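## Task

Shut the clamp meter's jaws completely around the black wire so the wire sits wholly inside them, and hold them shut on it continuously for several seconds before lifting the meter off. Shutting the jaws on any other wire counts as a failure. Afterwards put the meter back on its hook at the original location and in its original orientation, jaws fully shut around the hook, so that it stays there with no help from the robot. Finally release it and pull the hands away.

## Robot and tools

Robot: two arms, left_arm and right_arm, facing each other across a table. Both carry an identical right-handed five-finger hand (not mirrored), so every hand number and axis means the same on both.

Frames. Reported poses use one scene frame: origin on the table surface halfway between the arm bases, table top at z = 0, +z up, left_arm's base on the +y side. The arm names say nothing about image sides. Each arm is controlled through its hand point, 0.05 m in front of the palm where a pinch meets. Its axes: +z along straightened fingers, +y out of the palm, +x across the palm toward the little finger (away from the thumb). Straight fingers extend 0.06-0.07 m past it along +z. A wrist bracket on the little-finger side protrudes 0.03 m beyond the point along +y and 0.11 m across; it can collide.

The row. Every arm command is a row of 28 numbers, each in [-1, 1], always covering both arms: left_arm dx, dy, dz, rx, ry, rz, then left_gripper little, ring, middle, index, thumb_bend, thumb_turn, force_limit, speed; then the same 14 for right_arm/right_gripper. dx..rz are an offset, not a pose: a displacement from the hand point's measured pose when the action starts (for a call's first action, the last pose any result reported), expressed in the hand point's own axes. Scale: 1.0 = 0.6 m or 180 degrees; rx, ry, rz form a single rotation vector. All rows of an action count from that same start, not from the prior row. The six hand values are absolute targets: fingers +1 straight, -1 curled into the palm; thumb_bend +1 straight, -1 bent; thumb_turn +1 beside the palm, -1 opposite the fingers. A pinch is roughly index -0.22, thumb_bend -0.75, thumb_turn -0.57. force_limit maps linearly -1 to about 0 N, +1 to 10 N (15 N for thumb motors) and only halts closing. speed maps -1 near zero to +1 full (0.6 s for full travel); use -0.9 or lower for a soft grip. There is no 'unchanged' value: to leave a hand alone, resend its last eight numbers, or before any, its hand_measured six plus hand_force_limit and hand_speed. With the thumb turned in front, a hand can wrap objects 0.035-0.08 m across; turn the thumb before arriving.

Tools.
- execute_actions(actions): a list of actions; each action is up to 15 rows, one per 1/30 s step; short tables repeat their final row to fill 15 steps. An empty list just reports state and images. Each step's target is clipped to within 100 mm and 16 degrees of the measured pose, so long motions need several actions; the arm never runs past its last clipped target.
- move(target, speed, stop_force, blocking): target is one 28-number row, offsets from the pose in the scene's latest result that shows one. Hand points travel straight, both paths ending together, 0.5-10 s (stopped at 10 s). speed 0.002-0.5 m/s, default 0.25; rotation capped at twice that in rad/s. stop_force 9-40 N, shared by both arms, not allowed in the first 0.2 s: an arm's path ends when its wrist sensor feels that much added resistance, then it backs off two steps. Use it only with slow moves and no rotation; omit it when leaving a contact. blocking=false returns after 0.5 s; then use wait(0) or stop before sending anything else; not combinable with stop_force. The 'move:' line reports done, off_target, moving, held, contact or fault, plus limits=paced (target clipped) or limits=held (steps blocked, may then surge).
- wait(seconds): 0-10 s, arms keep last command.
- stop(): brakes a running move; needs room.
- zoom_image(camera, region): camera cam_left_wrist or cam_right_wrist (both 504x504); region [x0, y0, x1, y1] in pixels from the top-left, at most 504x504.
- show_instructions(): displays the reference images.
- finished_scene(scene): integer 1 or 2; ends that scene irreversibly, so the goal must already hold steadily.

Results. State line per arm: position in metres, quaternion wxyz, velocities; printed positions may drift at long reach. 'Hand target' lines show where each arm is now driven. 'pose unreachable' means a clearance check altered that arm's command. Step readings may carry HELD. hand_measured, hand_stopped_by (moving, target, force, stalled, fault) and hand_load_n (positive = pushed open) list six motors in row order; loads near 0 mean the grip is gone. Wrist force/torque are in hand-point axes, offset up to about 4 N, noise about 2.4 N, saturating near 50 N. Camera calibration lines give K, distortion and world-to-camera transforms.

Cautions. Arms are stiff and lag about 0.17 s; targets even slightly past a firm contact can trip a fault. Joint load limits are 130 N m (shoulders, elbow) and 24.3 N m (wrists); reaching one, or 150 N external force, halts that arm for 10 s. Never let the arms hit or press on each other. Don't knock anything off the table or drop the meter. Long holding heats motors: warning at 70 °C, brakes at 85 °C.

Each tool is called after ">>>" by a JSON object that holds its "fn" and its "kwargs", one argument or row to a line.

Reference images:

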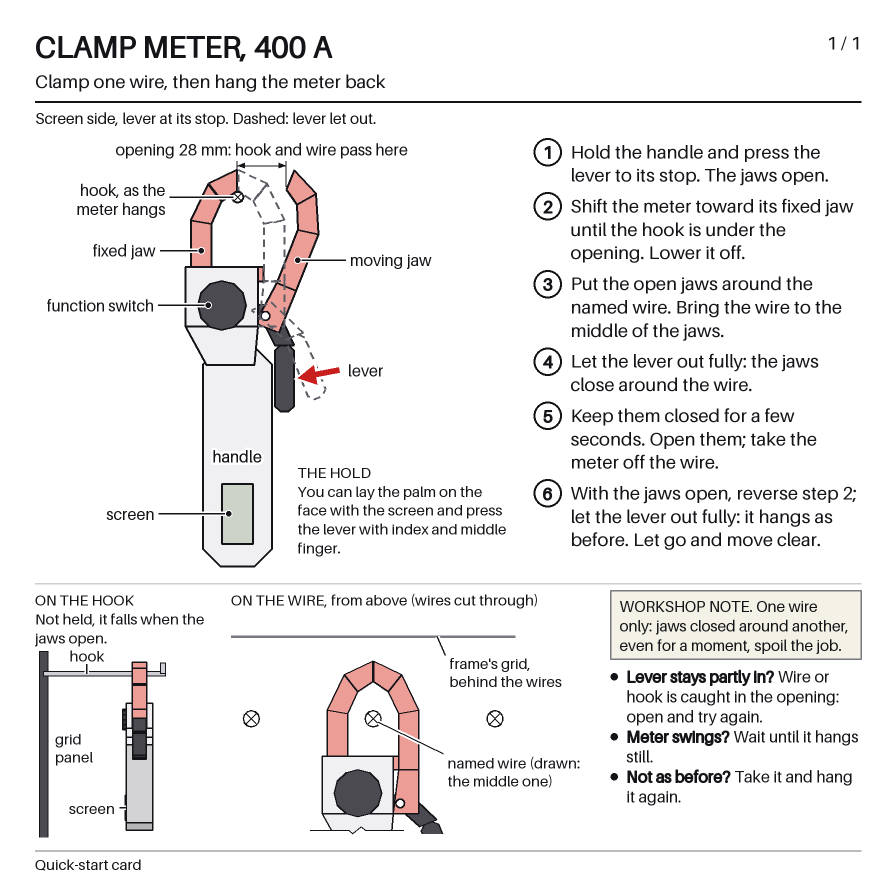

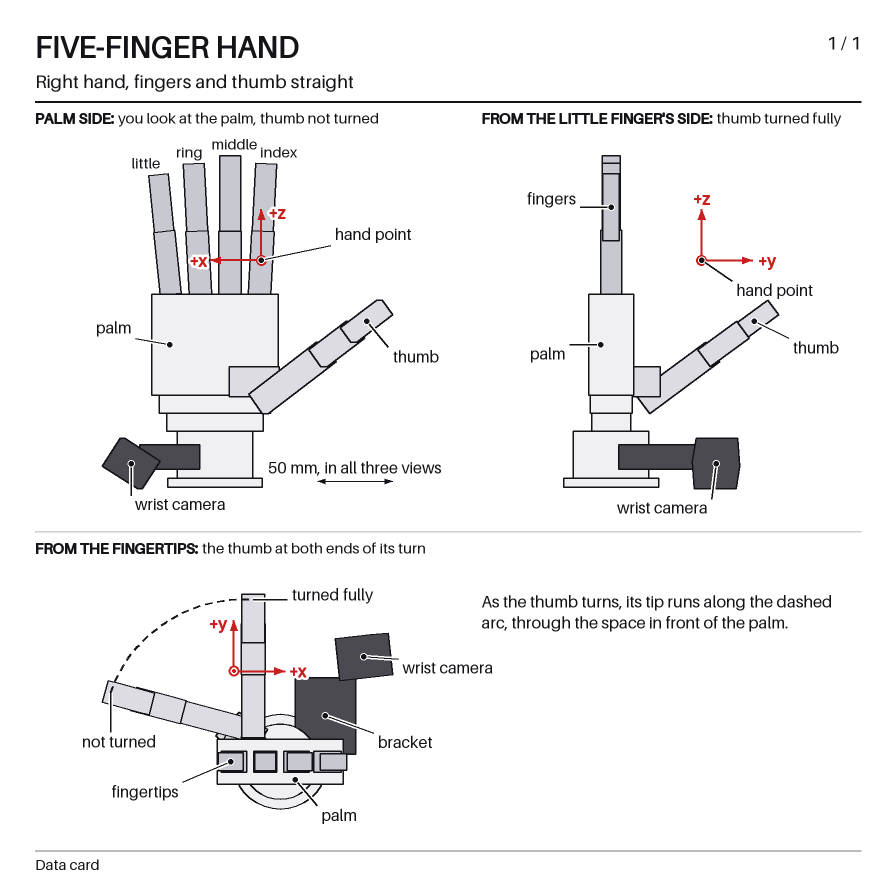

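## Session

I'll start by looking at the current state of the scene.

>>> {"fn": "execute_actions", "kwargs": {
  "actions": []
}}

Scene clock: 0.00 s.
left_arm: end_effector_position=(+0.3138, +0.4260, +0.4835) hand_measured=(+1.000, +1.000, +1.000, +1.000, +1.000, +1.000) hand_load_n=(+0.0, +0.0, +0.0, +0.0, +0.0, +0.0) hand_stopped_by=(target, target, target, target, target, target) hand_force_limit=0.00 hand_speed=-0.80 end_effector_quat_wxyz=(+0.015, +0.373, +0.928, -0.009) end_effector_velocity=(-0.000, -0.000, -0.001) end_effector_angular_velocity=(+0.002, +0.002, -0.000) | right_arm: end_effector_position=(+0.1103, -0.2632, +0.4687) hand_measured=(+1.000, +1.000, +1.000, +1.000, +1.000, +1.000) hand_load_n=(+0.0, +0.0, +0.0, +0.0, +0.0, +0.0) hand_stopped_by=(target, target, target, target, target, target) hand_force_limit=0.00 hand_speed=-0.80 end_effector_quat_wxyz=(-0.029, -0.367, +0.930, +0.007) end_effector_velocity=(+0.000, +0.000, -0.000) end_effector_angular_velocity=(-0.000, +0.001, -0.000)
Joint positions: left_arm=[ 0.547 -1.748  1.34   1.943  1.564 -1.914] | right_arm=[-1.188 -1.705  1.37   1.962  1.554 -1.892]
Joint velocities: left_arm=[-0.     0.001  0.001  0.     0.001  0.   ] | right_arm=[ 0.001  0.001 -0.    -0.    -0.     0.001]
Wrist force (N, on the end effector, along its own x y z axes, offset not removed): no reading
Wrist torque (N m, same axes, about the end effector's origin, offset not removed): no reading
Hand target (left_arm): +0.314, +0.426, +0.483; +0.015, +0.373, +0.928, -0.009
Hand target (right_arm): +0.110, -0.263, +0.469; -0.029, -0.367, +0.930, +0.007

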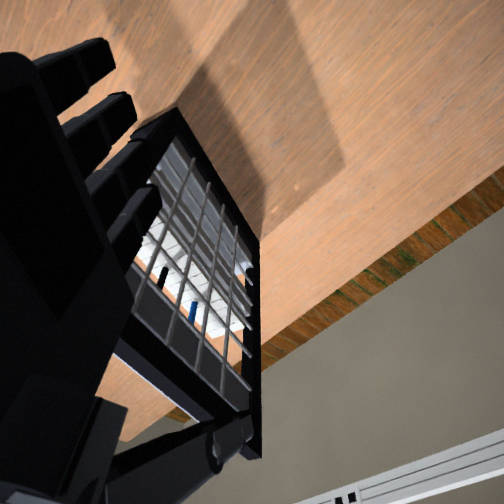

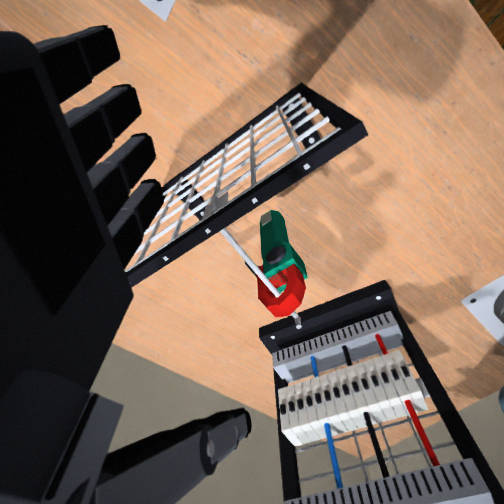

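>>> {"fn": "zoom_image", "kwargs": {
  "camera": "cam_right_wrist",
  "region": [180, 160, 400, 380]
}}

>>> {"fn": "zoom_image", "kwargs": {
  "camera": "cam_right_wrist",
  "region": [250, 270, 504, 504]
}}

>>> {"fn": "zoom_image", "kwargs": {
  "camera": "cam_left_wrist",
  "region": [80, 90, 330, 480]
}}

Region (180, 160, 400, 380) of cam_right_wrist's 504x504 image, scaled by 2.291, with more detail than that image has.

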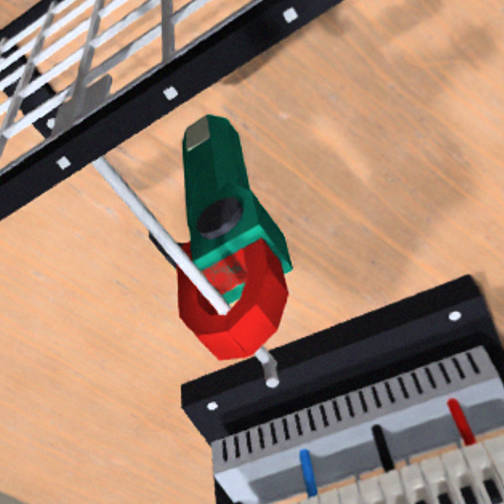

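Region (250, 270, 504, 504) of cam_right_wrist's 504x504 image, scaled by 1.984, with more detail than that image has; it fills the top 464 rows of this view, and the rest is white.

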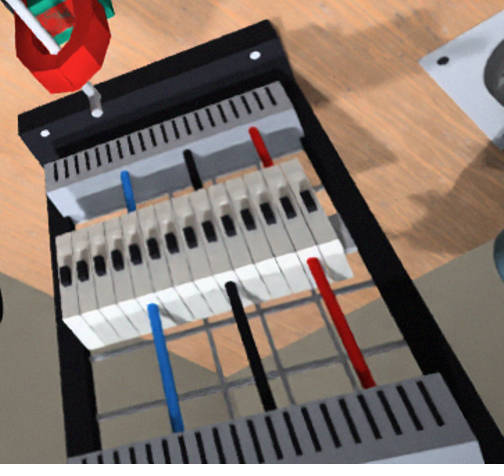

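Region (80, 90, 330, 480) of cam_left_wrist's 504x504 image, scaled by 1.292, with more detail than that image has; it fills the left 323 columns of this view, and the rest is white.

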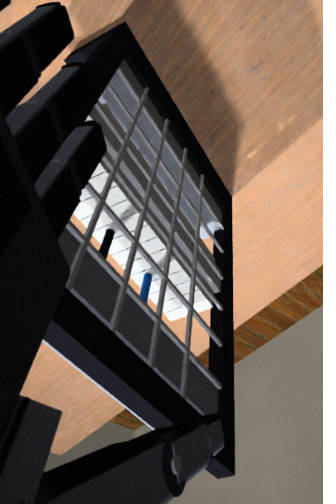

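>>> {"fn": "move", "kwargs": {
  "target": [-0.068,-0.4615,-0.123,0,0,0, 1,1,1,1,1,1,0,-0.8, -0.414,0.099,0.015,-0.1012,0.1763,0.3209, 1,1,1,1,1,1,0,-0.8],
  "speed": 0.3
}}

Scene clock: 19.17 s.
left_arm: end_effector_position=(+0.1496, +0.2005, +0.5611) hand_measured=(+1.000, +1.000, +1.000, +1.000, +1.000, +1.000) hand_load_n=(+0.0, +0.0, +0.0, +0.0, +0.0, +0.0) hand_stopped_by=(target, target, target, target, target, target) hand_force_limit=0.00 hand_speed=-0.80 end_effector_quat_wxyz=(+0.017, +0.373, +0.927, -0.009) end_effector_velocity=(-0.001, -0.002, +0.001) end_effector_angular_velocity=(+0.003, +0.000, +0.001) | right_arm: end_effector_position=(+0.2499, -0.0503, +0.4493) hand_measured=(+1.000, +1.000, +1.000, +1.000, +1.000, +1.000) hand_load_n=(+0.0, +0.0, +0.0, +0.0, +0.0, +0.0) hand_stopped_by=(target, target, target, target, target, target) hand_force_limit=0.00 hand_speed=-0.80 end_effector_quat_wxyz=(-0.324, +0.139, +0.935, +0.035) end_effector_velocity=(+0.000, +0.002, +0.000) end_effector_angular_velocity=(-0.002, +0.002, -0.005)
Joint positions: left_arm=[-0.215 -1.353  0.711  2.192  1.538 -2.675] | right_arm=[-1.031 -1.017  0.768  2.299  1.091 -0.805]
Joint velocities: left_arm=[ 0.     0.011 -0.017  0.008  0.001 -0.001] | right_arm=[ 0.003  0.007 -0.012  0.005 -0.003  0.008]
Wrist force (N, on the end effector, along its own x y z axes, offset not removed): left_arm=[-4.0 1.1 -2.3] | right_arm=[0.8 -2.5 -3.1]
Wrist torque (N m, same axes, about the end effector's origin, offset not removed): left_arm=[0.15 1.04 -0.13] | right_arm=[-0.20 0.00 -0.03]
Hand target (left_arm): +0.149, +0.200, +0.561; +0.017, +0.373, +0.927, -0.009
Hand target (right_arm): +0.250, -0.050, +0.449; -0.324, +0.140, +0.935, +0.035
Off the commanded pose (left_arm): 0.001 m, 0 deg.
Off the commanded pose (right_arm): 0.001 m, 0 deg.
move: done
camera_calibration (this result's frames):
cam_left_wrist: T_world_to_cam=[[0.764579, 0.644523, 0.00310479, -0.248006], [0.510287, -0.608267, 0.607962, -0.298978], [0.393734, -0.463251, -0.79396, 0.606151], [0, 0, 0, 1]] pos_world=[0.103522, 0.258787, 0.663797]
cam_right_wrist: T_world_to_cam=[[0.345386, 0.935983, -0.0681432, -0.0112015], [0.93613, -0.348733, -0.0452273, -0.23805], [-0.0660958, -0.04817, -0.99665, 0.592476], [0, 0, 0, 1]] pos_world=[0.265875, -0.0439919, 0.578961]

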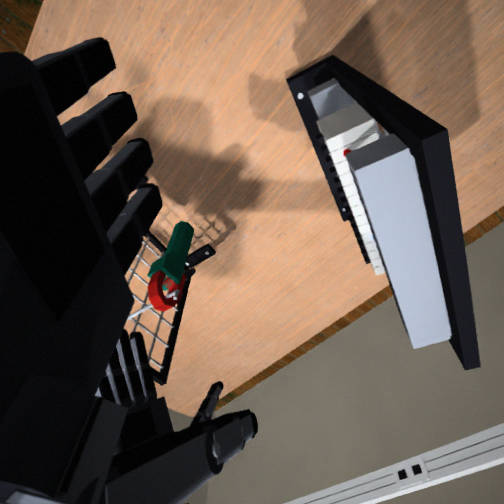

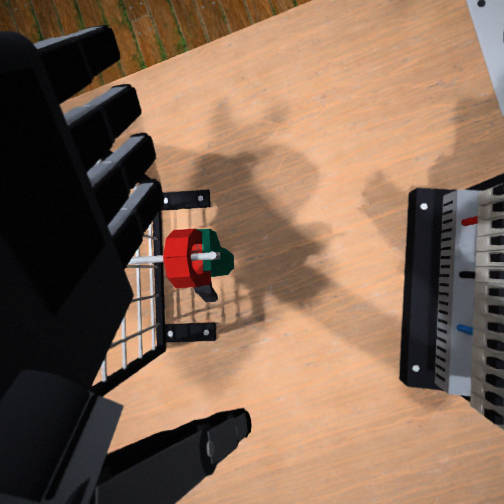

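>>> {"fn": "zoom_image", "kwargs": {
  "camera": "cam_right_wrist",
  "region": [120, 180, 280, 350]
}}

>>> {"fn": "zoom_image", "kwargs": {
  "camera": "cam_left_wrist",
  "region": [110, 210, 240, 340]
}}

Region (120, 180, 280, 350) of cam_right_wrist's 504x504 image, scaled by 2.965, with more detail than that image has; it fills the left 474 columns of this view, and the rest is white.

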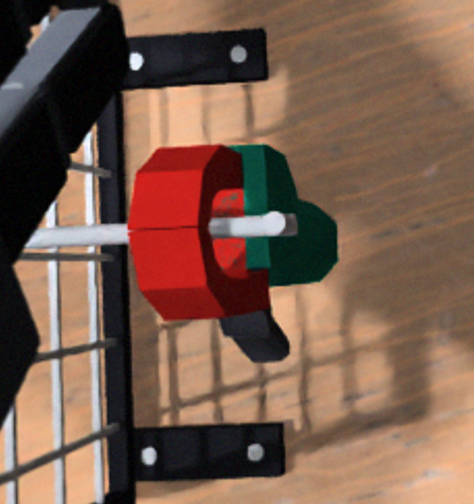

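Region (110, 210, 240, 340) of cam_left_wrist's 504x504 image, scaled by 3.877, with more detail than that image has.

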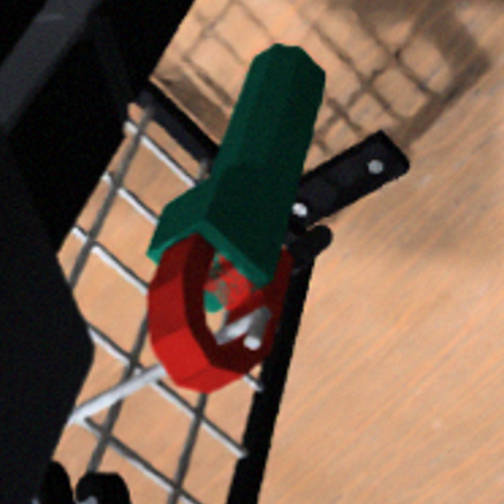

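>>> {"fn": "move", "kwargs": {
  "target": [-0.268,-0.339,0.6007,0,-0.4878,0, 1,1,1,1,1,1,0,-0.8, -0.17,-0.246,-0.063,-0.236,0.015,0.943, 1,1,1,1,1,1,0,-0.8],
  "speed": 0.45
}}

Scene clock: 32.20 s.
left_arm: end_effector_position=(+0.1324, -0.0684, +0.2083) hand_measured=(+1.000, +1.000, +1.000, +1.000, +1.000, +1.000) hand_load_n=(+0.0, +0.0, +0.0, +0.0, +0.0, +0.0) hand_stopped_by=(target, target, target, target, target, target) hand_force_limit=0.00 hand_speed=-0.80 end_effector_quat_wxyz=(+0.654, +0.262, +0.658, -0.265) end_effector_velocity=(-0.000, -0.000, -0.000) end_effector_angular_velocity=(-0.014, -0.017, -0.005) | right_arm: end_effector_position=(+0.3072, -0.2220, +0.4198) hand_measured=(+1.000, +1.000, +1.000, +1.000, +1.000, +1.000) hand_load_n=(+0.0, +0.0, +0.0, +0.0, +0.0, +0.0) hand_stopped_by=(target, target, target, target, target, target) hand_force_limit=0.00 hand_speed=-0.80 end_effector_quat_wxyz=(+0.029, -0.990, +0.108, +0.084) end_effector_velocity=(-0.000, -0.000, +0.000) end_effector_angular_velocity=(+0.001, -0.000, -0.001)
Joint positions: left_arm=[-0.482 -1.147  1.91  -0.744  0.198 -1.597] | right_arm=[-1.145 -0.993  0.644  2.028  1.43   2.256]
Joint velocities: left_arm=[ 0.001 -0.012  0.039 -0.139  0.006  0.111] | right_arm=[-0.001 -0.001  0.     0.    -0.001 -0.   ]
Wrist force (N, on the end effector, along its own x y z axes, offset not removed): left_arm=[0.1 -2.4 -6.4] | right_arm=[5.3 0.8 -0.6]
Wrist torque (N m, same axes, about the end effector's origin, offset not removed): left_arm=[-0.14 0.34 -0.03] | right_arm=[0.12 -0.70 0.44]
Hand target (left_arm): +0.132, -0.068, +0.208; +0.655, +0.262, +0.657, -0.266
Hand target (right_arm): +0.307, -0.222, +0.420; -0.029, +0.990, -0.108, -0.084
Off the commanded pose (left_arm): 0.001 m, 0 deg.
Off the commanded pose (right_arm): 0.000 m, 0 deg.
move: done
camera_calibration (this result's frames):
cam_left_wrist: T_world_to_cam=[[0.686673, 0.72023, 0.0987395, -0.0649034], [-0.471136, 0.337459, 0.814955, -0.0877984], [0.553635, -0.606127, 0.57105, -0.106955], [0, 0, 0, 1]] pos_world=[0.0624166, 0.0115451, 0.139037]
cam_right_wrist: T_world_to_cam=[[-0.292672, -0.95601, -0.0196847, -0.1167], [-0.676139, 0.192348, 0.711223, -0.0550493], [-0.67615, 0.221465, -0.702691, 0.68244], [0, 0, 0, 1]] pos_world=[0.390055, -0.252114, 0.516399]

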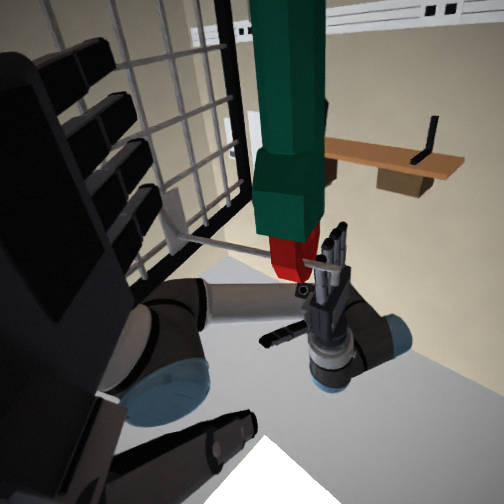

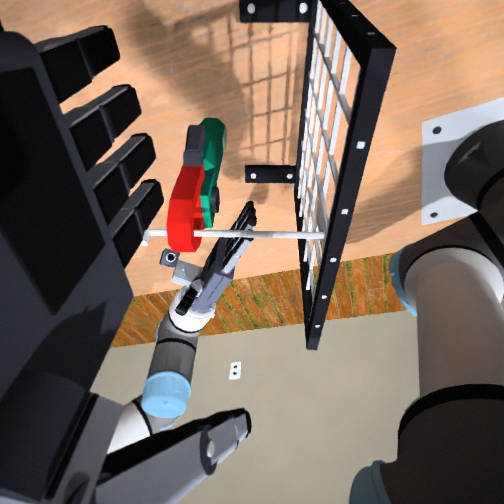

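>>> {"fn": "zoom_image", "kwargs": {
  "camera": "cam_left_wrist",
  "region": [220, 80, 380, 300]
}}

>>> {"fn": "zoom_image", "kwargs": {
  "camera": "cam_right_wrist",
  "region": [130, 100, 340, 330]
}}

Region (220, 80, 380, 300) of cam_left_wrist's 504x504 image, scaled by 2.291, with more detail than that image has; it fills the left 367 columns of this view, and the rest is white.

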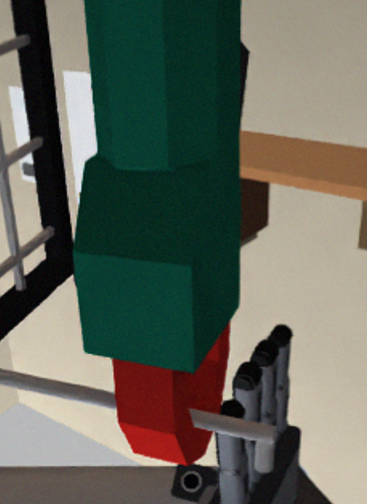

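Region (130, 100, 340, 330) of cam_right_wrist's 504x504 image, scaled by 2.191, with more detail than that image has; it fills the left 460 columns of this view, and the rest is white.

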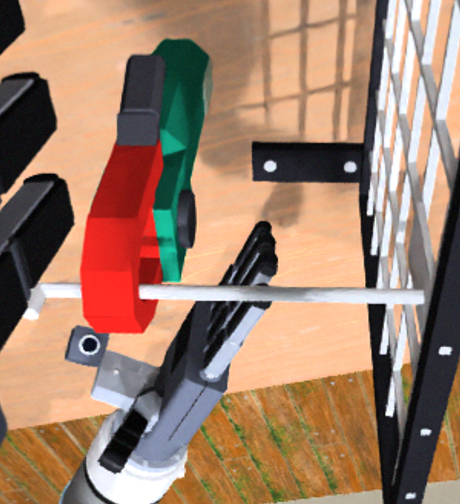

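>>> {"fn": "move", "kwargs": {
  "target": [-0.004,0.0848,0.187,-0.1105,-0.0016,0.002, 1,1,1,1,1,-1,0,0.5, 0.1013,-0.0962,0.1465,0,0,0, 0.2,-0.2,-0.6,-1,1,1,0,0.5],
  "speed": 0.12
}}

Scene clock: 37.20 s.
left_arm: end_effector_position=(+0.2480, -0.1093, +0.2098) hand_measured=(+1.000, +1.000, +1.000, +1.000, +1.000, -1.000) hand_load_n=(+0.0, +0.0, +0.0, +0.0, +0.0, +0.0) hand_stopped_by=(target, target, target, target, target, target) hand_force_limit=0.00 hand_speed=0.50 end_effector_quat_wxyz=(+0.692, +0.147, +0.691, -0.147) end_effector_velocity=(+0.002, -0.002, +0.000) end_effector_angular_velocity=(+0.001, +0.005, +0.006) | right_arm: end_effector_position=(+0.3640, -0.1719, +0.3251) hand_measured=(+0.200, -0.200, -0.600, -1.000, +1.000, +1.000) hand_load_n=(+0.0, +0.0, +0.0, +0.0, +0.0, +0.0) hand_stopped_by=(target, target, target, target, target, target) hand_force_limit=0.00 hand_speed=0.50 end_effector_quat_wxyz=(+0.029, -0.990, +0.108, +0.084) end_effector_velocity=(+0.002, +0.001, -0.002) end_effector_angular_velocity=(+0.000, -0.001, +0.000)
Joint positions: left_arm=[-0.228 -0.948  1.573 -0.634  0.106 -1.561] | right_arm=[-1.113 -0.794  0.557  1.913  1.427  2.288]
Joint velocities: left_arm=[ 0.004  0.013 -0.029  0.065 -0.002 -0.05 ] | right_arm=[-0.001  0.005 -0.006 -0.     0.    -0.001]
Wrist force (N, on the end effector, along its own x y z axes, offset not removed): left_arm=[-2.9 -1.6 -2.9] | right_arm=[2.4 -1.1 0.3]
Wrist torque (N m, same axes, about the end effector's origin, offset not removed): left_arm=[-0.15 0.67 -0.48] | right_arm=[-0.13 -0.39 0.00]
Hand target (left_arm): +0.248, -0.109, +0.210; +0.692, +0.147, +0.692, -0.146
Hand target (right_arm): +0.364, -0.172, +0.325; -0.029, +0.990, -0.108, -0.084
Off the commanded pose (left_arm): 0.001 m, 0 deg.
Off the commanded pose (right_arm): 0.000 m, 0 deg.
move: done
camera_calibration (this result's frames):
cam_left_wrist: T_world_to_cam=[[0.400631, 0.910123, 0.10569, -0.0247264], [-0.563707, 0.153902, 0.81151, -0.0171056], [0.722308, -0.384695, 0.574701, -0.215039], [0, 0, 0, 1]] pos_world=[0.155588, -0.0575876, 0.140078]
cam_right_wrist: T_world_to_cam=[[-0.292677, -0.956008, -0.0197375, -0.0540172], [-0.67617, 0.192322, 0.711201, 0.0410797], [-0.676118, 0.221498, -0.702712, 0.643282], [0, 0, 0, 1]] pos_world=[0.446902, -0.202027, 0.42176]

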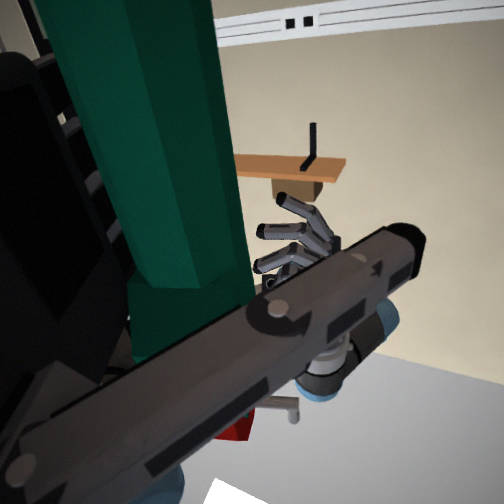

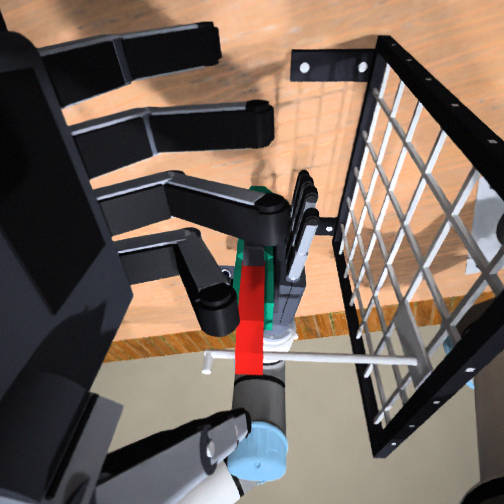

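>>> {"fn": "zoom_image", "kwargs": {
  "camera": "cam_left_wrist",
  "region": [240, 180, 360, 300]
}}

>>> {"fn": "zoom_image", "kwargs": {
  "camera": "cam_right_wrist",
  "region": [190, 160, 350, 390]
}}

Region (240, 180, 360, 300) of cam_left_wrist's 504x504 image, scaled by 4.200, with more detail than that image has.

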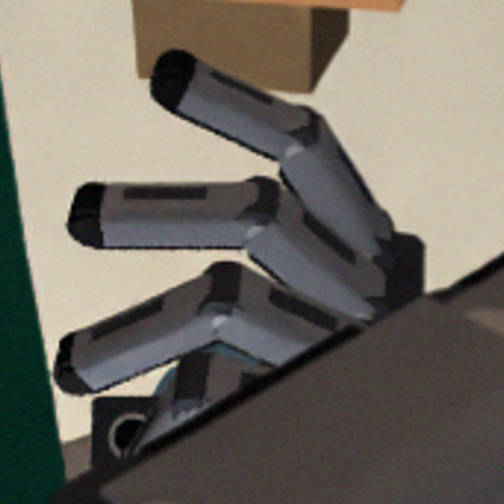

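Region (190, 160, 350, 390) of cam_right_wrist's 504x504 image, scaled by 2.191, with more detail than that image has; it fills the left 351 columns of this view, and the rest is white.

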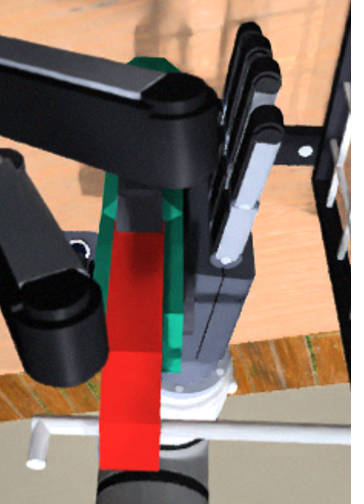

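>>> {"fn": "zoom_image", "kwargs": {
  "camera": "cam_left_wrist",
  "region": [40, 180, 280, 420]
}}

Region (40, 180, 280, 420) of cam_left_wrist's 504x504 image, scaled by 2.100, with more detail than that image has.

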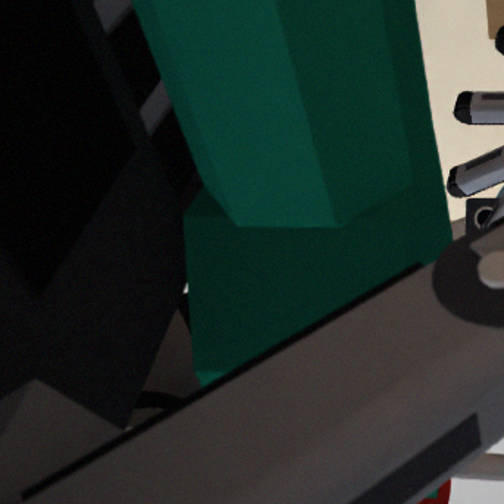

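>>> {"fn": "move", "kwargs": {
  "target": [-0.0003,0.016,0.0494,-0.0278,0.0003,0, 1,1,1,1,1,-1,0,0.5, 0,0,0,0,0,0, 1,1,1,1,1,1,0,0.5],
  "speed": 0.05
}}

Scene clock: 42.13 s.
left_arm: end_effector_position=(+0.2787, -0.1126, +0.2100) hand_measured=(+1.000, +1.000, +1.000, +1.000, +1.000, -1.000) hand_load_n=(+0.0, +0.0, +0.0, +0.0, +0.0, +0.0) hand_stopped_by=(target, target, target, target, target, target) hand_force_limit=0.00 hand_speed=0.50 end_effector_quat_wxyz=(+0.698, +0.117, +0.697, -0.116) end_effector_velocity=(+0.002, -0.001, +0.000) end_effector_angular_velocity=(-0.000, +0.002, +0.007) | right_arm: end_effector_position=(+0.3640, -0.1719, +0.3251) hand_measured=(+1.000, +1.000, +1.000, +1.000, +1.000, +1.000) hand_load_n=(+0.0, +0.0, +0.0, +0.0, +0.0, +0.0) hand_stopped_by=(target, target, target, target, target, target) hand_force_limit=0.00 hand_speed=0.50 end_effector_quat_wxyz=(+0.029, -0.990, +0.108, +0.084) end_effector_velocity=(+0.000, -0.000, +0.000) end_effector_angular_velocity=(+0.000, -0.000, -0.000)
Joint positions: left_arm=[-0.17  -0.901  1.488 -0.594  0.077 -1.562] | right_arm=[-1.113 -0.794  0.557  1.913  1.427  2.288]
Joint velocities: left_arm=[ 0.004  0.008 -0.016  0.029 -0.002 -0.022] | right_arm=[-0. -0. -0. -0. -0.  0.]
Wrist force (N, on the end effector, along its own x y z axes, offset not removed): left_arm=[-1.9 -3.3 -4.1] | right_arm=[5.4 -1.1 0.5]
Wrist torque (N m, same axes, about the end effector's origin, offset not removed): left_arm=[-0.36 0.56 -0.27] | right_arm=[-0.05 -0.62 0.08]
Hand target (left_arm): +0.279, -0.113, +0.210; +0.698, +0.117, +0.697, -0.116
Hand target (right_arm): +0.364, -0.172, +0.325; -0.029, +0.990, -0.108, -0.084
Off the commanded pose (left_arm): 0.000 m, 0 deg.
Off the commanded pose (right_arm): 0.000 m, 0 deg.
move: done
camera_calibration (this result's frames):
cam_left_wrist: T_world_to_cam=[[0.320339, 0.941392, 0.105664, -0.00815876], [-0.574621, 0.104423, 0.811731, -0.00202866], [0.753123, -0.320745, 0.574394, -0.239912], [0, 0, 0, 1]] pos_world=[0.182131, -0.0690583, 0.140313]
cam_right_wrist: T_world_to_cam=[[-0.292739, -0.95599, -0.0196884, -0.0540118], [-0.676121, 0.192392, 0.711228, 0.0410495], [-0.676139, 0.221516, -0.702686, 0.643281], [0, 0, 0, 1]] pos_world=[0.44689, -0.202029, 0.421766]

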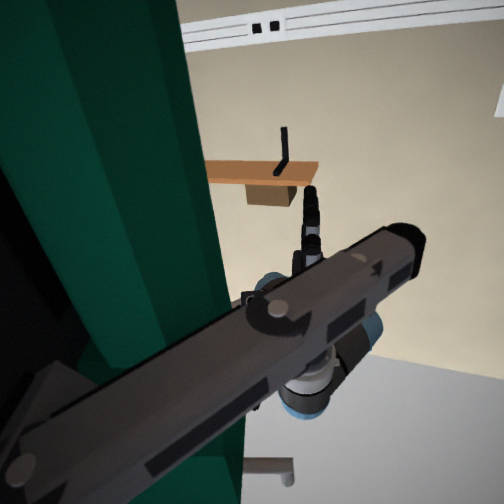

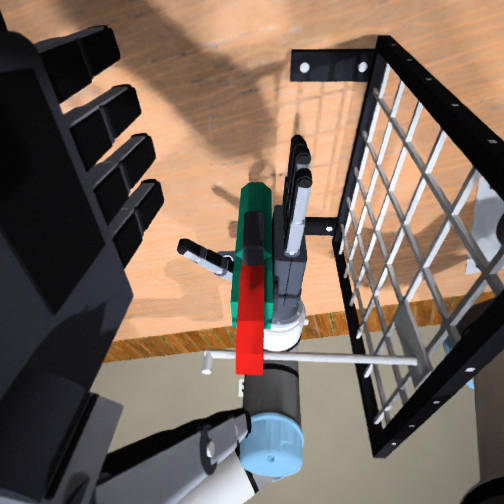

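>>> {"fn": "zoom_image", "kwargs": {
  "camera": "cam_right_wrist",
  "region": [170, 125, 340, 345]
}}

Region (170, 125, 340, 345) of cam_right_wrist's 504x504 image, scaled by 2.291, with more detail than that image has; it fills the left 389 columns of this view, and the rest is white.

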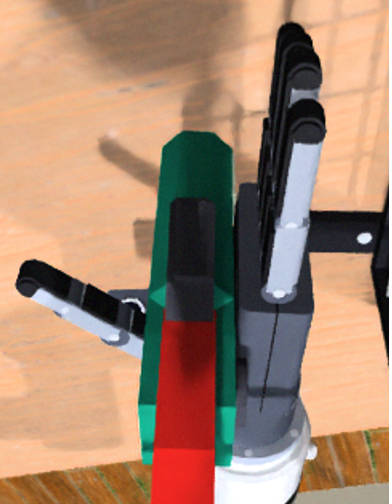

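>>> {"fn": "zoom_image", "kwargs": {
  "camera": "cam_right_wrist",
  "region": [225, 190, 315, 290]
}}

Region (225, 190, 315, 290) of cam_right_wrist's 504x504 image, scaled by 5.040, with more detail than that image has; it fills the left 454 columns of this view, and the rest is white.

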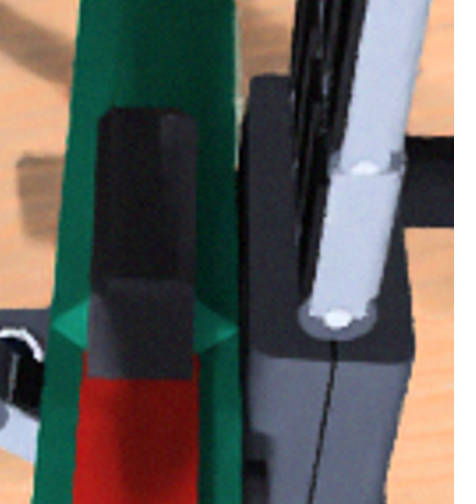

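>>> {"fn": "move", "kwargs": {
  "target": [0,-0.0015,0.015,0,0,0, 0,0,1,1,1,-1,0,-0.3, 0,0,0,0,0,0, 1,1,1,1,1,1,0,0.5],
  "speed": 0.02
}}

Scene clock: 45.53 s.
left_arm: end_effector_position=(+0.2869, -0.1164, +0.2100) hand_measured=(+0.000, +0.000, +1.000, +1.000, +1.000, -1.000) hand_load_n=(+0.0, +0.0, +0.0, +0.0, +0.0, -1.0) hand_stopped_by=(target, target, target, target, target, target) hand_force_limit=0.00 hand_speed=-0.30 end_effector_quat_wxyz=(+0.698, +0.117, +0.697, -0.116) end_effector_velocity=(-0.000, -0.000, +0.001) end_effector_angular_velocity=(-0.001, +0.000, -0.001) | right_arm: end_effector_position=(+0.3640, -0.1719, +0.3251) hand_measured=(+1.000, +1.000, +1.000, +1.000, +1.000, +1.000) hand_load_n=(+0.0, +0.0, +0.0, +0.0, +0.0, +0.0) hand_stopped_by=(target, target, target, target, target, target) hand_force_limit=0.00 hand_speed=0.50 end_effector_quat_wxyz=(+0.029, -0.990, +0.108, +0.084) end_effector_velocity=(-0.001, +0.001, +0.000) end_effector_angular_velocity=(-0.000, -0.001, +0.003)
Joint positions: left_arm=[-0.155 -0.894  1.474 -0.587  0.092 -1.564] | right_arm=[-1.113 -0.794  0.557  1.913  1.427  2.288]
Joint velocities: left_arm=[ 0.    -0.001 -0.001  0.002  0.001 -0.001] | right_arm=[ 0.002 -0.001 -0.     0.     0.001 -0.   ]
Wrist force (N, on the end effector, along its own x y z axes, offset not removed): left_arm=[-1.2 -3.2 -5.2] | right_arm=[2.2 0.9 -2.6]
Wrist torque (N m, same axes, about the end effector's origin, offset not removed): left_arm=[-0.34 0.61 -0.08] | right_arm=[0.30 -0.19 0.22]
Hand target (left_arm): +0.287, -0.116, +0.210; +0.698, +0.117, +0.697, -0.116
Hand target (right_arm): +0.364, -0.172, +0.325; -0.029, +0.990, -0.108, -0.084
Off the commanded pose (left_arm): 0.000 m, 0 deg.
Off the commanded pose (right_arm): 0.000 m, 0 deg.
move: done
camera_calibration (this result's frames):
cam_left_wrist: T_world_to_cam=[[0.320344, 0.94139, 0.105661, -0.00721557], [-0.574593, 0.104417, 0.811751, 0.00307151], [0.753142, -0.320752, 0.574365, -0.247297], [0, 0, 0, 1]] pos_world=[0.190326, -0.0728489, 0.140308]
cam_right_wrist: T_world_to_cam=[[-0.292677, -0.956008, -0.0197374, -0.054017], [-0.676169, 0.192323, 0.711201, 0.0410797], [-0.676118, 0.221498, -0.702712, 0.643282], [0, 0, 0, 1]] pos_world=[0.446902, -0.202027, 0.42176]

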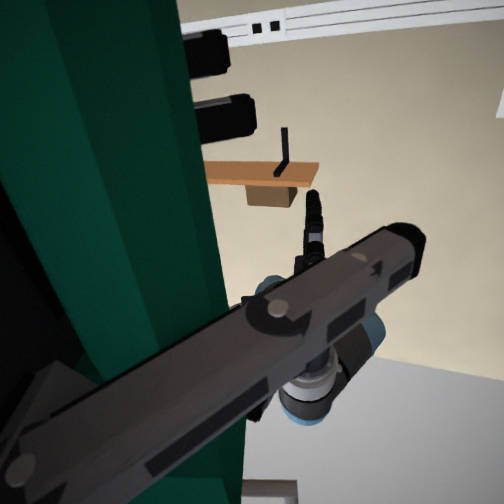

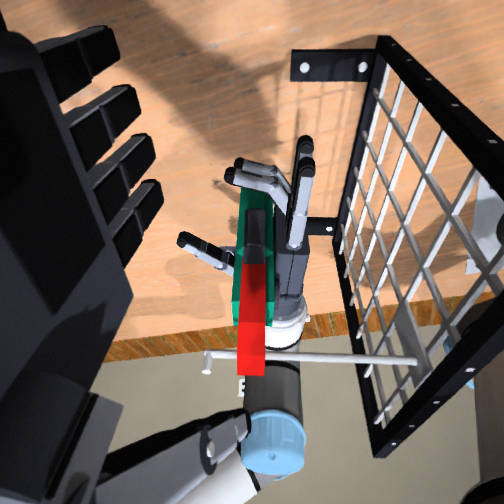

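>>> {"fn": "zoom_image", "kwargs": {
  "camera": "cam_right_wrist",
  "region": [200, 140, 330, 290]
}}

Region (200, 140, 330, 290) of cam_right_wrist's 504x504 image, scaled by 3.360, with more detail than that image has; it fills the left 437 columns of this view, and the rest is white.

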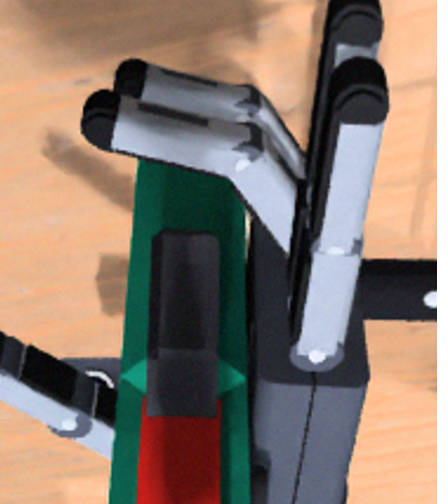

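>>> {"fn": "execute_actions", "kwargs": {
  "actions": [
    [[0,0,0,0,0,0, -0.6,-0.6,1,1,1,-1,0.2,-0.3, 0,0,0,0,0,0, 1,1,1,1,1,1,0,0.5]],
    [[0,0,0,0,0,0, -1,-1,1,1,1,-1,0.2,-0.75, 0,0,0,0,0,0, 1,1,1,1,1,1,0,0.5]],
    [[0,0,0,0,0,0, -1,-1,1,1,1,-1,0.2,-0.75, 0,0,0,0,0,0, 1,1,1,1,1,1,0,0.5]]
  ]
}}

Scene clock: 47.47 s.
left_arm: end_effector_position=(+0.2869, -0.1164, +0.2100) hand_measured=(-0.862, -0.848, +1.000, +1.000, +1.000, -1.000) hand_load_n=(+8.5, +8.0, +0.0, +0.0, +0.0, +0.0) hand_stopped_by=(force, force, target, target, target, target) hand_force_limit=0.20 hand_speed=-0.75 end_effector_quat_wxyz=(+0.698, +0.117, +0.697, -0.116) end_effector_velocity=(-0.000, -0.000, +0.001) end_effector_angular_velocity=(-0.001, +0.000, -0.001) | right_arm: end_effector_position=(+0.3640, -0.1719, +0.3251) hand_measured=(+1.000, +1.000, +1.000, +1.000, +1.000, +1.000) hand_load_n=(+0.0, +0.0, +0.0, +0.0, +0.0, +0.0) hand_stopped_by=(target, target, target, target, target, target) hand_force_limit=0.00 hand_speed=0.50 end_effector_quat_wxyz=(+0.029, -0.990, +0.108, +0.084) end_effector_velocity=(+0.000, -0.001, +0.001) end_effector_angular_velocity=(-0.000, -0.001, -0.002)
Joint positions: left_arm=[-0.155 -0.894  1.474 -0.586  0.092 -1.564] | right_arm=[-1.113 -0.794  0.557  1.913  1.427  2.288]
Joint velocities: left_arm=[-0.    -0.001  0.001 -0.     0.001 -0.   ] | right_arm=[-0.002 -0.001  0.     0.001  0.     0.001]
Wrist force (N, on the end effector, along its own x y z axes, offset not removed): left_arm=[-4.5 0.5 -2.8] | right_arm=[1.5 2.5 -1.8]
Wrist torque (N m, same axes, about the end effector's origin, offset not removed): left_arm=[-0.33 0.34 -0.53] | right_arm=[0.37 -0.29 0.01]
Hand target (left_arm): +0.287, -0.116, +0.210; +0.698, +0.117, +0.697, -0.116
Hand target (right_arm): +0.364, -0.172, +0.325; -0.029, +0.990, -0.108, -0.084
Off the commanded pose (left_arm): 0.000 m, 0 deg.
Off the commanded pose (right_arm): 0.000 m, 0 deg.
Step readings (end_effector_position; steps 1 to 15: 1st action; 16 to 30: 2nd action; 31 to 45: 3rd action):
0: left_arm (+0.2869, -0.1164, +0.2100) | right_arm (+0.3640, -0.1719, +0.3251)
1: left_arm (+0.2869, -0.1164, +0.2100) | right_arm (+0.3640, -0.1719, +0.3251)
2: left_arm (+0.2869, -0.1164, +0.2100) | right_arm (+0.3640, -0.1719, +0.3251)
4: left_arm (+0.2869, -0.1164, +0.2100) | right_arm (+0.3640, -0.1719, +0.3251)
8: left_arm (+0.2869, -0.1164, +0.2100) | right_arm (+0.3640, -0.1719, +0.3251)
15: left_arm (+0.2869, -0.1164, +0.2100) | right_arm (+0.3640, -0.1719, +0.3251)
16: left_arm (+0.2869, -0.1164, +0.2100) | right_arm (+0.3640, -0.1719, +0.3251)
17: left_arm (+0.2869, -0.1164, +0.2100) | right_arm (+0.3640, -0.1719, +0.3251)
19: left_arm (+0.2869, -0.1164, +0.2100) | right_arm (+0.3640, -0.1719, +0.3251)
23: left_arm (+0.2869, -0.1164, +0.2100) | right_arm (+0.3640, -0.1719, +0.3251)
30: left_arm (+0.2869, -0.1164, +0.2100) | right_arm (+0.3640, -0.1719, +0.3251)
31: left_arm (+0.2869, -0.1164, +0.2100) | right_arm (+0.3640, -0.1719, +0.3251)
32: left_arm (+0.2869, -0.1164, +0.2100) | right_arm (+0.3640, -0.1719, +0.3251)
34: left_arm (+0.2869, -0.1164, +0.2100) | right_arm (+0.3640, -0.1719, +0.3251)
38: left_arm (+0.2869, -0.1164, +0.2100) | right_arm (+0.3640, -0.1719, +0.3251)
45: end_effector_position above
camera_calibration (this result's frames):
cam_left_wrist: T_world_to_cam=[[0.320344, 0.94139, 0.105659, -0.00721493], [-0.574586, 0.104415, 0.811757, 0.00307248], [0.753147, -0.320752, 0.574358, -0.247303], [0, 0, 0, 1]] pos_world=[0.190332, -0.0728515, 0.140309]
cam_right_wrist: T_world_to_cam=[[-0.29273, -0.955992, -0.0196929, -0.0540158], [-0.676126, 0.192383, 0.711226, 0.0410512], [-0.676138, 0.221512, -0.702687, 0.643283], [0, 0, 0, 1]] pos_world=[0.446892, -0.202031, 0.421766]

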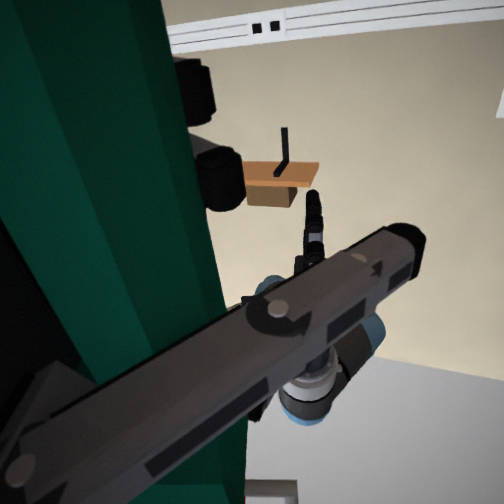

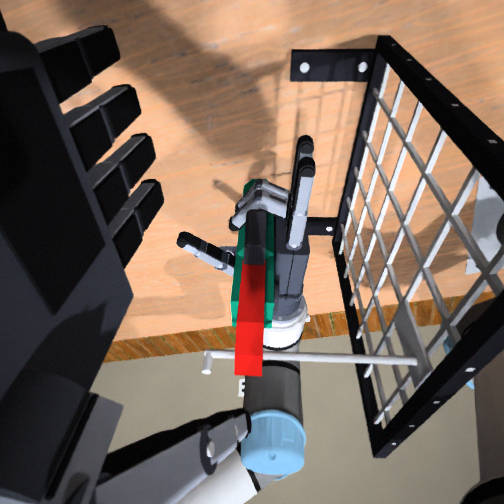

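>>> {"fn": "execute_actions", "kwargs": {
  "actions": [
    [[0,0,0,0,0,0, -1,-1,0.3,0.3,-1,-1,0.2,-0.7, 0,0,0,0,0,0, 1,1,1,1,1,1,0,0.5]],
    [[0,0,0,0,0,0, -1,-1,0.3,0.3,-1,-1,0.2,-0.7, 0,0,0,0,0,0, 1,1,1,1,1,1,0,0.5]],
    [[0,0,0,0,0,0, -1,-1,0.3,0.3,-1,-1,0.2,-0.7, 0,0,0,0,0,0, 1,1,1,1,1,1,0,0.5]]
  ]
}}

Scene clock: 49.50 s.
left_arm: end_effector_position=(+0.2869, -0.1164, +0.2100) hand_measured=(-0.862, -0.848, +0.302, +0.302, +0.560, -1.000) hand_load_n=(+8.5, +8.0, +0.0, +0.0, +0.5, +0.0) hand_stopped_by=(force, force, moving, moving, moving, target) hand_force_limit=0.20 hand_speed=-0.70 end_effector_quat_wxyz=(+0.698, +0.117, +0.697, -0.116) end_effector_velocity=(-0.000, -0.000, +0.000) end_effector_angular_velocity=(-0.001, +0.000, +0.001) | right_arm: end_effector_position=(+0.3640, -0.1719, +0.3251) hand_measured=(+1.000, +1.000, +1.000, +1.000, +1.000, +1.000) hand_load_n=(+0.0, +0.0, +0.0, +0.0, +0.0, +0.0) hand_stopped_by=(target, target, target, target, target, target) hand_force_limit=0.00 hand_speed=0.50 end_effector_quat_wxyz=(+0.029, -0.990, +0.108, +0.084) end_effector_velocity=(-0.000, +0.000, -0.000) end_effector_angular_velocity=(+0.002, +0.001, +0.001)
Joint positions: left_arm=[-0.155 -0.894  1.474 -0.586  0.092 -1.564] | right_arm=[-1.113 -0.794  0.557  1.913  1.427  2.288]
Joint velocities: left_arm=[-0.     0.    -0.001 -0.    -0.001  0.   ] | right_arm=[ 0.     0.     0.    -0.    -0.002 -0.001]
Wrist force (N, on the end effector, along its own x y z axes, offset not removed): left_arm=[-1.2 -2.8 -6.7] | right_arm=[2.5 3.6 -1.3]
Wrist torque (N m, same axes, about the end effector's origin, offset not removed): left_arm=[-0.35 0.21 -0.23] | right_arm=[0.46 -0.36 0.26]
Hand target (left_arm): +0.287, -0.116, +0.210; +0.698, +0.117, +0.697, -0.116
Hand target (right_arm): +0.364, -0.172, +0.325; -0.029, +0.990, -0.108, -0.084
Off the commanded pose (left_arm): 0.000 m, 0 deg.
Off the commanded pose (right_arm): 0.000 m, 0 deg.
Step readings (end_effector_position; steps 1 to 15: 1st action; 16 to 30: 2nd action; 31 to 45: 3rd action):
0: left_arm (+0.2869, -0.1164, +0.2100) | right_arm (+0.3640, -0.1719, +0.3251)
1: left_arm (+0.2869, -0.1164, +0.2100) | right_arm (+0.3640, -0.1719, +0.3251)
2: left_arm (+0.2869, -0.1164, +0.2100) | right_arm (+0.3640, -0.1719, +0.3251)
4: left_arm (+0.2869, -0.1164, +0.2100) | right_arm (+0.3640, -0.1719, +0.3251)
8: left_arm (+0.2869, -0.1164, +0.2100) | right_arm (+0.3640, -0.1719, +0.3251)
15: left_arm (+0.2869, -0.1164, +0.2100) | right_arm (+0.3640, -0.1719, +0.3251)
16: left_arm (+0.2869, -0.1164, +0.2100) | right_arm (+0.3640, -0.1719, +0.3251)
17: left_arm (+0.2869, -0.1164, +0.2100) | right_arm (+0.3640, -0.1719, +0.3251)
19: left_arm (+0.2869, -0.1164, +0.2100) | right_arm (+0.3640, -0.1719, +0.3251)
23: left_arm (+0.2869, -0.1164, +0.2100) | right_arm (+0.3640, -0.1719, +0.3251)
30: left_arm (+0.2869, -0.1164, +0.2100) | right_arm (+0.3640, -0.1719, +0.3251)
31: left_arm (+0.2869, -0.1164, +0.2100) | right_arm (+0.3640, -0.1719, +0.3251)
32: left_arm (+0.2869, -0.1164, +0.2100) | right_arm (+0.3640, -0.1719, +0.3251)
34: left_arm (+0.2869, -0.1164, +0.2100) | right_arm (+0.3640, -0.1719, +0.3251)
38: left_arm (+0.2869, -0.1164, +0.2100) | right_arm (+0.3640, -0.1719, +0.3251)
45: end_effector_position above
camera_calibration (this result's frames):
cam_left_wrist: T_world_to_cam=[[0.320344, 0.94139, 0.105659, -0.00721489], [-0.574586, 0.104415, 0.811757, 0.00307251], [0.753147, -0.320752, 0.574358, -0.247303], [0, 0, 0, 1]] pos_world=[0.190332, -0.0728515, 0.140309]
cam_right_wrist: T_world_to_cam=[[-0.29273, -0.955992, -0.019693, -0.0540157], [-0.676126, 0.192383, 0.711226, 0.041051], [-0.676138, 0.221513, -0.702687, 0.643283], [0, 0, 0, 1]] pos_world=[0.446892, -0.202031, 0.421766]

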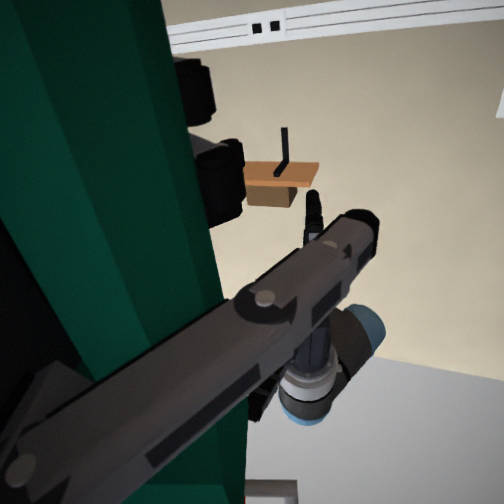

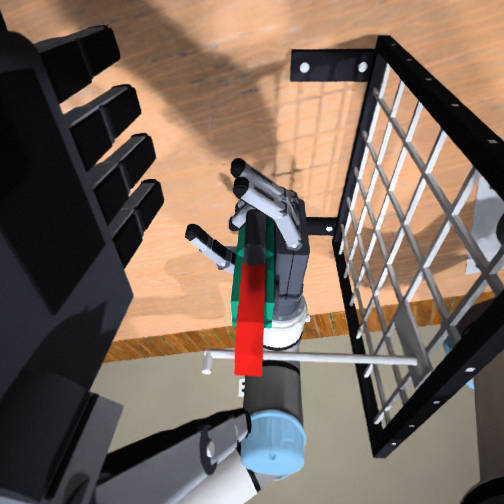

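>>> {"fn": "execute_actions", "kwargs": {
  "actions": []
}}

Scene clock: 49.63 s.
left_arm: end_effector_position=(+0.2869, -0.1164, +0.2100) hand_measured=(-0.862, -0.848, +0.300, +0.300, +0.518, -1.000) hand_load_n=(+8.5, +8.0, +0.0, +0.0, +1.5, +0.0) hand_stopped_by=(force, force, target, target, moving, target) hand_force_limit=0.20 hand_speed=-0.70 end_effector_quat_wxyz=(+0.698, +0.117, +0.697, -0.116) end_effector_velocity=(+0.000, +0.000, -0.000) end_effector_angular_velocity=(+0.001, -0.000, +0.000) | right_arm: end_effector_position=(+0.3640, -0.1719, +0.3251) hand_measured=(+1.000, +1.000, +1.000, +1.000, +1.000, +1.000) hand_load_n=(+0.0, +0.0, +0.0, +0.0, +0.0, +0.0) hand_stopped_by=(target, target, target, target, target, target) hand_force_limit=0.00 hand_speed=0.50 end_effector_quat_wxyz=(+0.029, -0.990, +0.108, +0.084) end_effector_velocity=(-0.000, -0.000, -0.000) end_effector_angular_velocity=(-0.000, +0.001, -0.000)
Joint positions: left_arm=[-0.155 -0.894  1.474 -0.586  0.092 -1.564] | right_arm=[-1.113 -0.794  0.557  1.913  1.427  2.288]
Joint velocities: left_arm=[ 0.  0.  0.  0.  0. -0.] | right_arm=[-0.     0.    -0.     0.001 -0.     0.   ]
Wrist force (N, on the end effector, along its own x y z axes, offset not removed): left_arm=[-2.5 2.0 -6.5] | right_arm=[-0.1 1.2 -2.0]
Wrist torque (N m, same axes, about the end effector's origin, offset not removed): left_arm=[0.40 0.33 -0.15] | right_arm=[0.25 0.11 0.01]
Hand target (left_arm): +0.287, -0.116, +0.210; +0.698, +0.117, +0.697, -0.116
Hand target (right_arm): +0.364, -0.172, +0.325; -0.029, +0.990, -0.108, -0.084
Off the commanded pose (left_arm): 0.000 m, 0 deg.
Off the commanded pose (right_arm): 0.000 m, 0 deg.
camera_calibration (this result's frames):
cam_left_wrist: T_world_to_cam=[[0.320344, 0.94139, 0.10566, -0.00721499], [-0.574586, 0.104415, 0.811757, 0.00307253], [0.753147, -0.320752, 0.574358, -0.247303], [0, 0, 0, 1]] pos_world=[0.190332, -0.0728514, 0.140308]
cam_right_wrist: T_world_to_cam=[[-0.29273, -0.955992, -0.019693, -0.0540158], [-0.676126, 0.192383, 0.711226, 0.0410512], [-0.676138, 0.221512, -0.702687, 0.643283], [0, 0, 0, 1]] pos_world=[0.446892, -0.202031, 0.421766]

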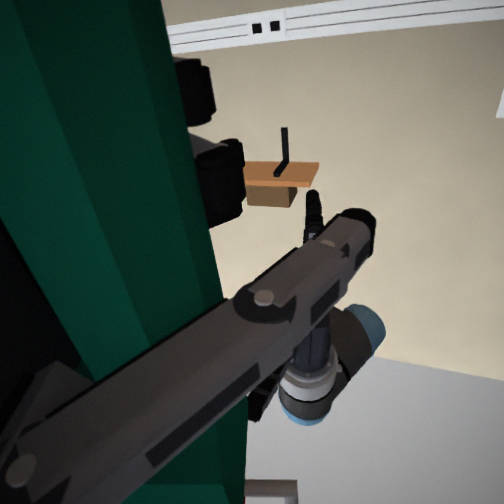

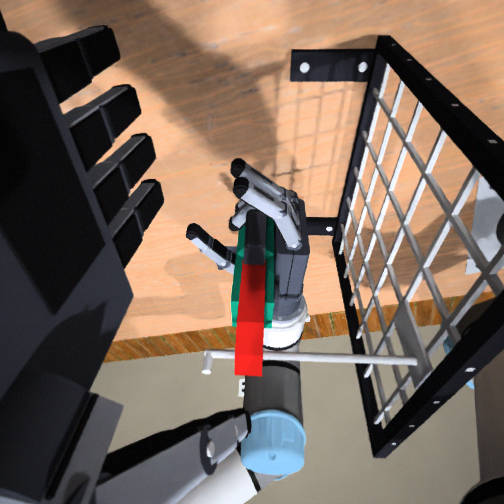

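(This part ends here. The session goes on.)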